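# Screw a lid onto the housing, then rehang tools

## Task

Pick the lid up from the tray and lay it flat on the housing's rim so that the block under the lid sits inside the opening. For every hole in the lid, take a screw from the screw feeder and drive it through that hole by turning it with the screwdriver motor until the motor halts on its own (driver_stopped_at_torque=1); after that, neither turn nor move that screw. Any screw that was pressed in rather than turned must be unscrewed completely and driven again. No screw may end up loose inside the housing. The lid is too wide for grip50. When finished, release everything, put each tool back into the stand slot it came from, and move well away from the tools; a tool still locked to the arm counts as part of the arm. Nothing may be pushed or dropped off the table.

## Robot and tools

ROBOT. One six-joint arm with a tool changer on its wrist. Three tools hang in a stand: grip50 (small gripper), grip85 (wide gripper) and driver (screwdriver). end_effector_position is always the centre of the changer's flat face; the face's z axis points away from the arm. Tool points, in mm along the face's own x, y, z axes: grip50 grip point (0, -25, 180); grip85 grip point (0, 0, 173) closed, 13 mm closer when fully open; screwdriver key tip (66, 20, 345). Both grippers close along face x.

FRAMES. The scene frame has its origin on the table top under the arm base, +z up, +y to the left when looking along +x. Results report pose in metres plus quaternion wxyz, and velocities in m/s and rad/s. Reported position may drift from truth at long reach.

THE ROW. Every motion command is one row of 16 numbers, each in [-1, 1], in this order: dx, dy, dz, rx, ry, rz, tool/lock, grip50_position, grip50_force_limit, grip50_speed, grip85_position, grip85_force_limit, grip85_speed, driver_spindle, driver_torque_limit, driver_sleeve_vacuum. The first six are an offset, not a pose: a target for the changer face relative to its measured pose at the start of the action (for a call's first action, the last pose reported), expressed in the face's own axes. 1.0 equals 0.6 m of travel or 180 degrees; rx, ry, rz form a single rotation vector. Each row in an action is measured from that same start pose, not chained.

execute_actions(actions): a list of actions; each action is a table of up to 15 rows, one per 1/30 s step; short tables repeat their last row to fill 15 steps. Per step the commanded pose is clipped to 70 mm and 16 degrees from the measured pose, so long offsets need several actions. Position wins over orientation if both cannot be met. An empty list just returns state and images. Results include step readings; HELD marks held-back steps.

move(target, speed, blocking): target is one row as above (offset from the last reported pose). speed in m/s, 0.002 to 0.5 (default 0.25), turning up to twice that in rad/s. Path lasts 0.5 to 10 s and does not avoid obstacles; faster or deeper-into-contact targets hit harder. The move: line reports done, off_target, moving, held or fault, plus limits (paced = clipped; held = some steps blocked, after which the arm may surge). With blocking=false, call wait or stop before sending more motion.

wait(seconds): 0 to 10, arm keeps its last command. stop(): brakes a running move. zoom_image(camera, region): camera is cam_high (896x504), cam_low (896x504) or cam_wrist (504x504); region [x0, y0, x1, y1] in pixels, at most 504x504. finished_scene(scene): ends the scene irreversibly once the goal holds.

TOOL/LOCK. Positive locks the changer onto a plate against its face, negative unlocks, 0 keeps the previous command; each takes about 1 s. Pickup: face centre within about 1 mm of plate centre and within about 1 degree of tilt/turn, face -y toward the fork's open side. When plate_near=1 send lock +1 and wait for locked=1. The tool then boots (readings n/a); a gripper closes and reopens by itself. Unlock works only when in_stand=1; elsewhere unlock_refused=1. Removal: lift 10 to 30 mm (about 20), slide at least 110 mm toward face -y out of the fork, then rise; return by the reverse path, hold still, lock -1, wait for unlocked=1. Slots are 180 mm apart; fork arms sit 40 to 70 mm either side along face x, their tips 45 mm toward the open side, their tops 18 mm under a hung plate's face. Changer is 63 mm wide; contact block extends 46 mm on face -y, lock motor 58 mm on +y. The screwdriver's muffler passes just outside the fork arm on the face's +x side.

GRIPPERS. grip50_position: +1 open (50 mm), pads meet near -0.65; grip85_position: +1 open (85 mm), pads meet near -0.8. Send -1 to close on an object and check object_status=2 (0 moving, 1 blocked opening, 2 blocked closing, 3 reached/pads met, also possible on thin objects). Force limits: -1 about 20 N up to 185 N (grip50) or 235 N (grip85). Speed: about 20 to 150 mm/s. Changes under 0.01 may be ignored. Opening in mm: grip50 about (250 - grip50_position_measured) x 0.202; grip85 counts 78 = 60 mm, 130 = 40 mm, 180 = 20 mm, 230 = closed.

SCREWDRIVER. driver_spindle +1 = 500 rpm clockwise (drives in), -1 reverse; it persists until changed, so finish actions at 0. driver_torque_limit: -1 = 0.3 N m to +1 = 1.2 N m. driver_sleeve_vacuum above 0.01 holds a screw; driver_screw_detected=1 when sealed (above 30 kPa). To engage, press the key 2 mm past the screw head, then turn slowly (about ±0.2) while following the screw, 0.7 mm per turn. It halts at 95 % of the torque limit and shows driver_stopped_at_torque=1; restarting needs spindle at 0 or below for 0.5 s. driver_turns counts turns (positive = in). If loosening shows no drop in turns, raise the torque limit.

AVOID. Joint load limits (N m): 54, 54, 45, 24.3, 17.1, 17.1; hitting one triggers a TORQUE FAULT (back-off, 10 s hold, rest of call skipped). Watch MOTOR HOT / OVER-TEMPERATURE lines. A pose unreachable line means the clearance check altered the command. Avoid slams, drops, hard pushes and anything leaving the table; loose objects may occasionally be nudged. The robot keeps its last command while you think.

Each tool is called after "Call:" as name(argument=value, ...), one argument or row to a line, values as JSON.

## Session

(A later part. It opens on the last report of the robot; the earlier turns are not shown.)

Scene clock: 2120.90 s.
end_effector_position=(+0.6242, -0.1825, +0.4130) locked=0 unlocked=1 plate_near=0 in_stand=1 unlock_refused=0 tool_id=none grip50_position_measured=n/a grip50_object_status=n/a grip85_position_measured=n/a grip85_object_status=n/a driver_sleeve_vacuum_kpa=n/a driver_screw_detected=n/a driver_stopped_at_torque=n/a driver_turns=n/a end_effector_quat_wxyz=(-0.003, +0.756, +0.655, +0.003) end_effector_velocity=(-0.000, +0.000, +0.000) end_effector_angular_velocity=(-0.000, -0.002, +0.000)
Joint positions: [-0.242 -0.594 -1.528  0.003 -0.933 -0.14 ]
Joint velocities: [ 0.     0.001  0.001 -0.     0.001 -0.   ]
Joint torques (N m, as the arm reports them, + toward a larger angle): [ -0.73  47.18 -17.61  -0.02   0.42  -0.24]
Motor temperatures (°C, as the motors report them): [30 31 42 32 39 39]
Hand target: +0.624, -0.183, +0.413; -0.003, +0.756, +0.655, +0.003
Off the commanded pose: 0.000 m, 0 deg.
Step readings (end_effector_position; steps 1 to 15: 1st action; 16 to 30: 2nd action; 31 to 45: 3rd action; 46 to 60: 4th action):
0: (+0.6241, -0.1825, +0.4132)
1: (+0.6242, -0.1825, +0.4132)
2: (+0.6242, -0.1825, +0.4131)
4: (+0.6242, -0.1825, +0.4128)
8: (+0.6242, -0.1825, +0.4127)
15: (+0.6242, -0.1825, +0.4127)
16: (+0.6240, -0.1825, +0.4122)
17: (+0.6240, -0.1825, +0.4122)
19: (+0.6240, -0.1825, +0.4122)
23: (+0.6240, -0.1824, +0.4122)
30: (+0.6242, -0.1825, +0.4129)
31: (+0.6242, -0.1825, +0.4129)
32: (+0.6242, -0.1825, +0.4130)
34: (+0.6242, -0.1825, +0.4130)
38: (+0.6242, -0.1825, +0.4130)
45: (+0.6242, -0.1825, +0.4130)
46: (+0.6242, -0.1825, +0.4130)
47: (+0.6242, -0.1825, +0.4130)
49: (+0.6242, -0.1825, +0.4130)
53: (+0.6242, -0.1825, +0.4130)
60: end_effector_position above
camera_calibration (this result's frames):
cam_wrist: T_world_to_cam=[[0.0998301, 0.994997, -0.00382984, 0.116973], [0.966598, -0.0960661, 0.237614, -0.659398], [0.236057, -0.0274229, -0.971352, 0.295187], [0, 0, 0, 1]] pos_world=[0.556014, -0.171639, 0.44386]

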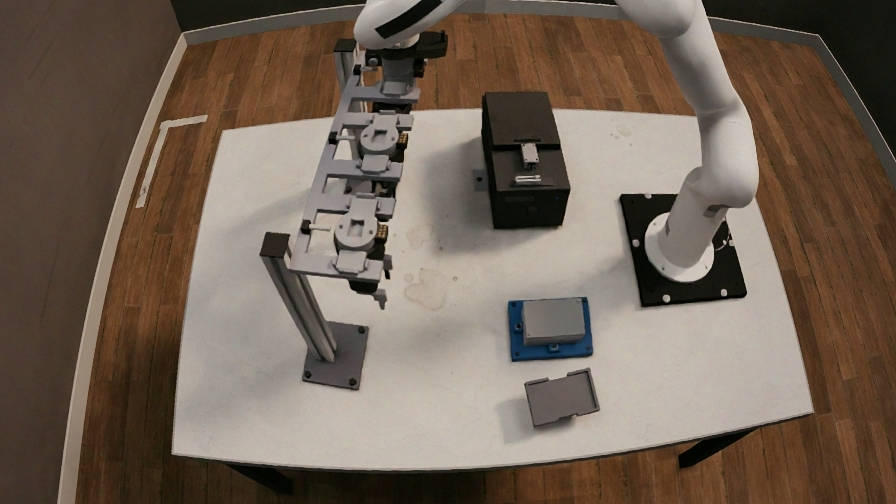

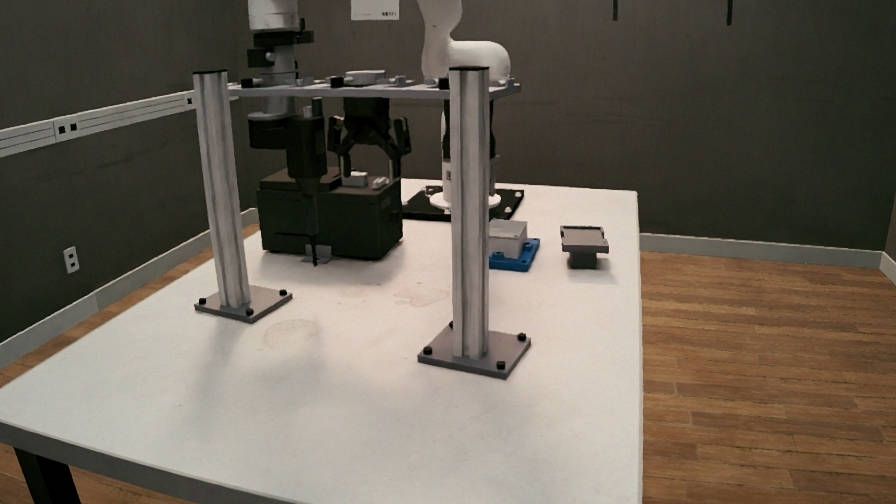

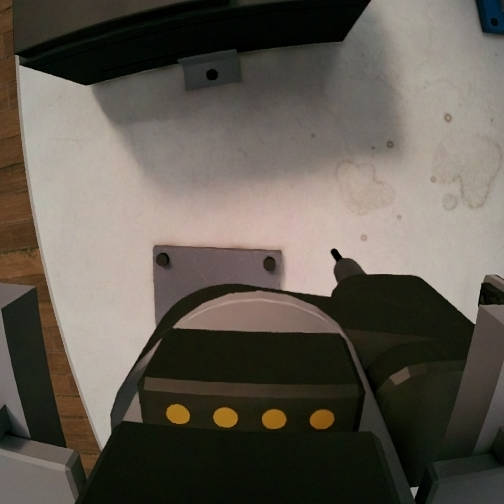

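Call:
move(
  target=[0,0,-0.08,0,0,0,0,0,0,0,0,0,0,0,0,0],
  speed=0.05,
)

Call:
move(
  target=[0.2,-0.45,-0.15,0,0,0,0,0,0,0,0,0,0,0,0,0],
  speed=0.25,
)

Scene clock: 2128.60 s.
end_effector_position=(+0.6242, -0.1828, +0.4608) locked=0 unlocked=1 plate_near=0 in_stand=0 unlock_refused=0 tool_id=none grip50_position_measured=n/a grip50_object_status=n/a grip85_position_measured=n/a grip85_object_status=n/a driver_sleeve_vacuum_kpa=n/a driver_screw_detected=n/a driver_stopped_at_torque=n/a driver_turns=n/a end_effector_quat_wxyz=(-0.003, +0.756, +0.655, +0.003) end_effector_velocity=(-0.000, -0.001, +0.000) end_effector_angular_velocity=(-0.000, +0.000, -0.000)
Joint positions: [-0.242 -0.562 -1.589  0.003 -1.027 -0.14 ]
Joint velocities: [-0.001 -0.    -0.001 -0.    -0.001 -0.001]
Joint torques (N m, as the arm reports them, + toward a larger angle): [ -0.89  47.53 -17.99   0.09  -0.01  -0.36]
Motor temperatures (°C, as the motors report them): [30 31 42 32 39 39]
Hand target: +0.624, -0.183, +0.461; -0.003, +0.756, +0.655, +0.003
Off the commanded pose: 0.000 m, 0 deg.
move: done
camera_calibration (this result's frames):
cam_wrist: T_world_to_cam=[[0.0996953, 0.995011, -0.00371225, 0.117505], [0.966647, -0.0959675, 0.237452, -0.670727], [0.235911, -0.0272613, -0.971392, 0.341785], [0, 0, 0, 1]] pos_world=[0.556011, -0.171969, 0.491709]

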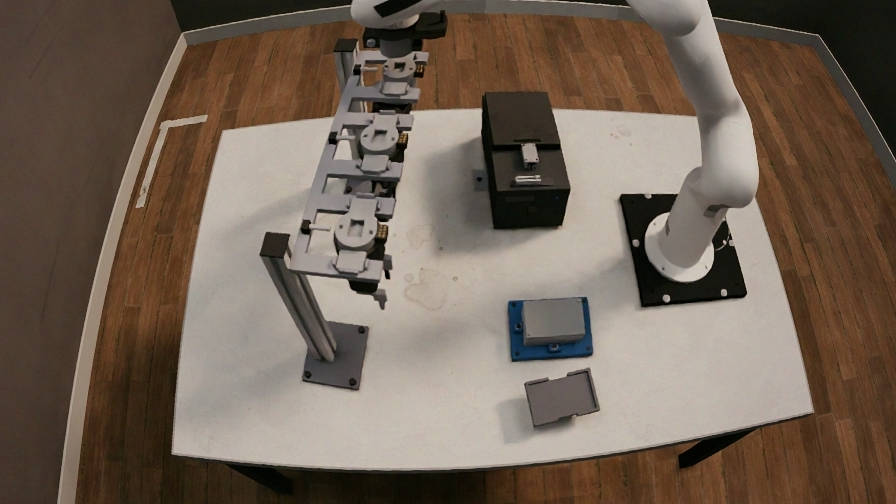

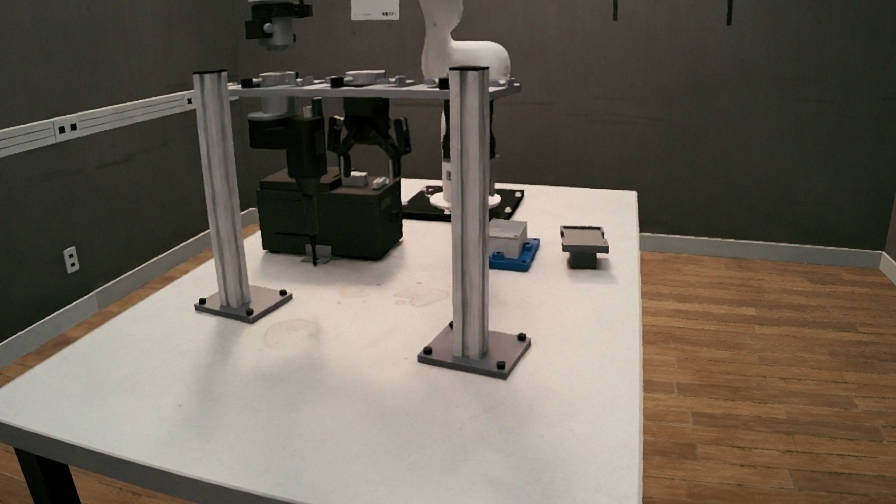

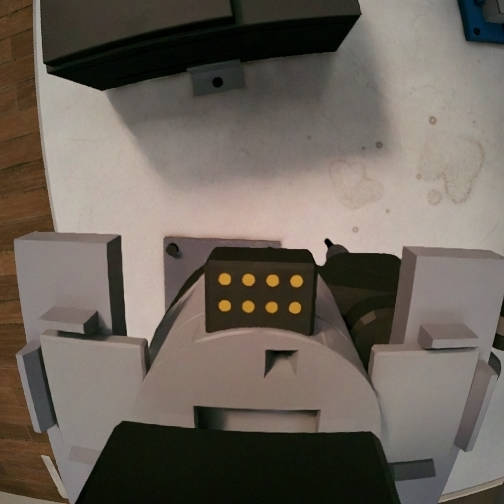

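Scene clock: 2130.37 s.
end_effector_position=(+0.3745, -0.0259, +0.5519) locked=0 unlocked=1 plate_near=0 in_stand=0 unlock_refused=0 tool_id=none grip50_position_measured=n/a grip50_object_status=n/a grip85_position_measured=n/a grip85_object_status=n/a driver_sleeve_vacuum_kpa=n/a driver_screw_detected=n/a driver_stopped_at_torque=n/a driver_turns=n/a end_effector_quat_wxyz=(-0.003, +0.756, +0.655, +0.003) end_effector_velocity=(-0.001, +0.001, +0.001) end_effector_angular_velocity=(-0.000, -0.004, +0.001)
Joint positions: [-0.022  0.187 -0.923  0.003 -1.111  0.08 ]
Joint velocities: [ 0.002  0.004  0.001 -0.     0.     0.001]
Joint torques (N m, as the arm reports them, + toward a larger angle): [ -2.09  10.44 -17.86   0.29   0.03  -0.33]
Motor temperatures (°C, as the motors report them): [30 31 41 32 39 39]
Hand target: +0.374, -0.026, +0.552; -0.003, +0.756, +0.655, +0.003
Off the commanded pose: 0.001 m, 0 deg.
move: done
camera_calibration (this result's frames):
cam_wrist: T_world_to_cam=[[0.0996801, 0.995014, -0.00332889, -0.0136023], [0.966776, -0.0960587, 0.23689, -0.435629], [0.235389, -0.0268315, -0.971531, 0.493686], [0, 0, 0, 1]] pos_world=[0.306303, -0.0150652, 0.582782]

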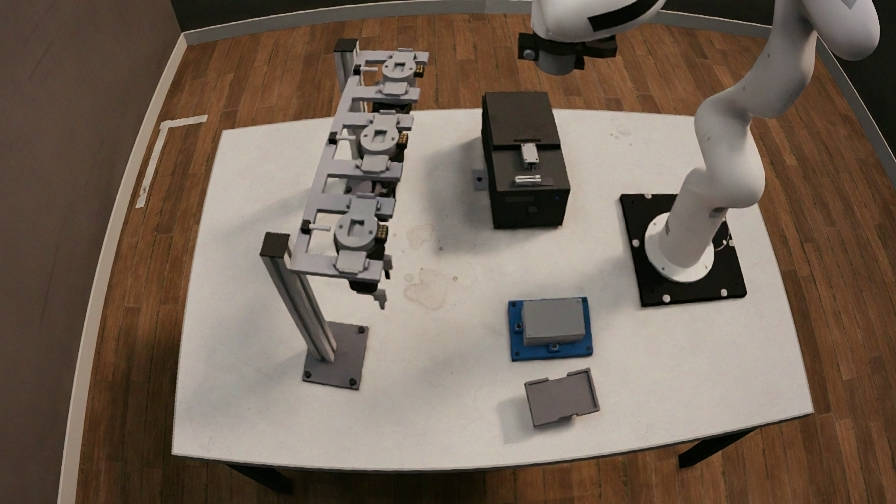

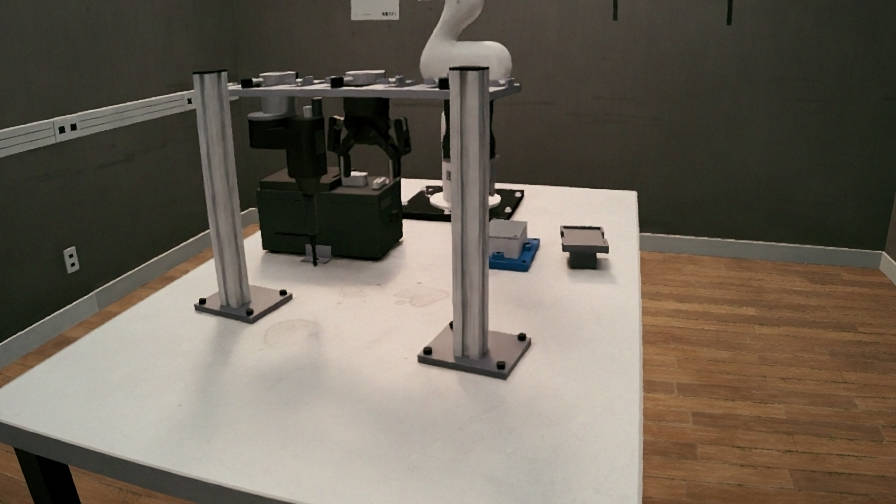

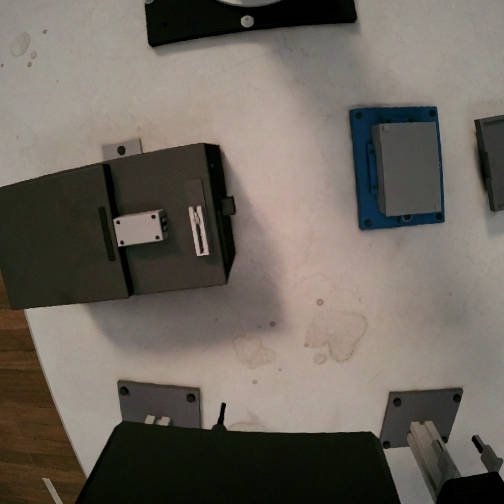

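Call:
zoom_image(
  camera="cam_wrist",
  region=[330,90,470,240],
)

Call:
zoom_image(
  camera="cam_low",
  region=[470,200,560,280],
)

Region (330, 90, 470, 240) of cam_wrist's 504x504 image, scaled by 3.360, with more detail than that image has; it fills the left 470 columns of this view, and the rest is white.

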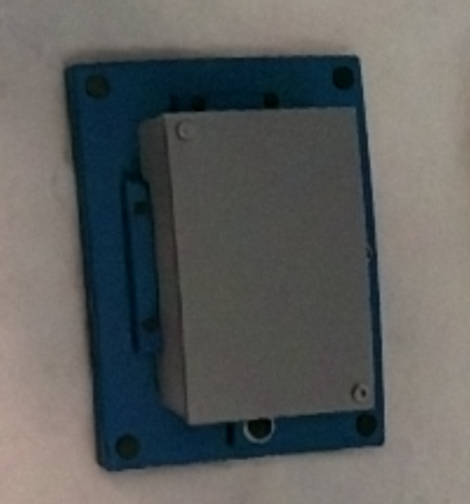

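Region (470, 200, 560, 280) of cam_low's 896x504 image, scaled by 5.600, with more detail than that image has.

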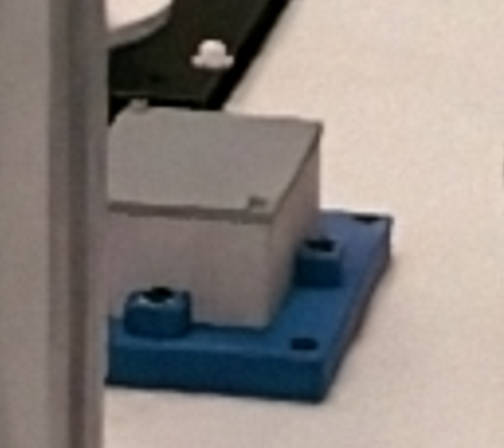

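Good.

Call:
finished_scene(
  scene=1,
)

The scene is finished: the task was done.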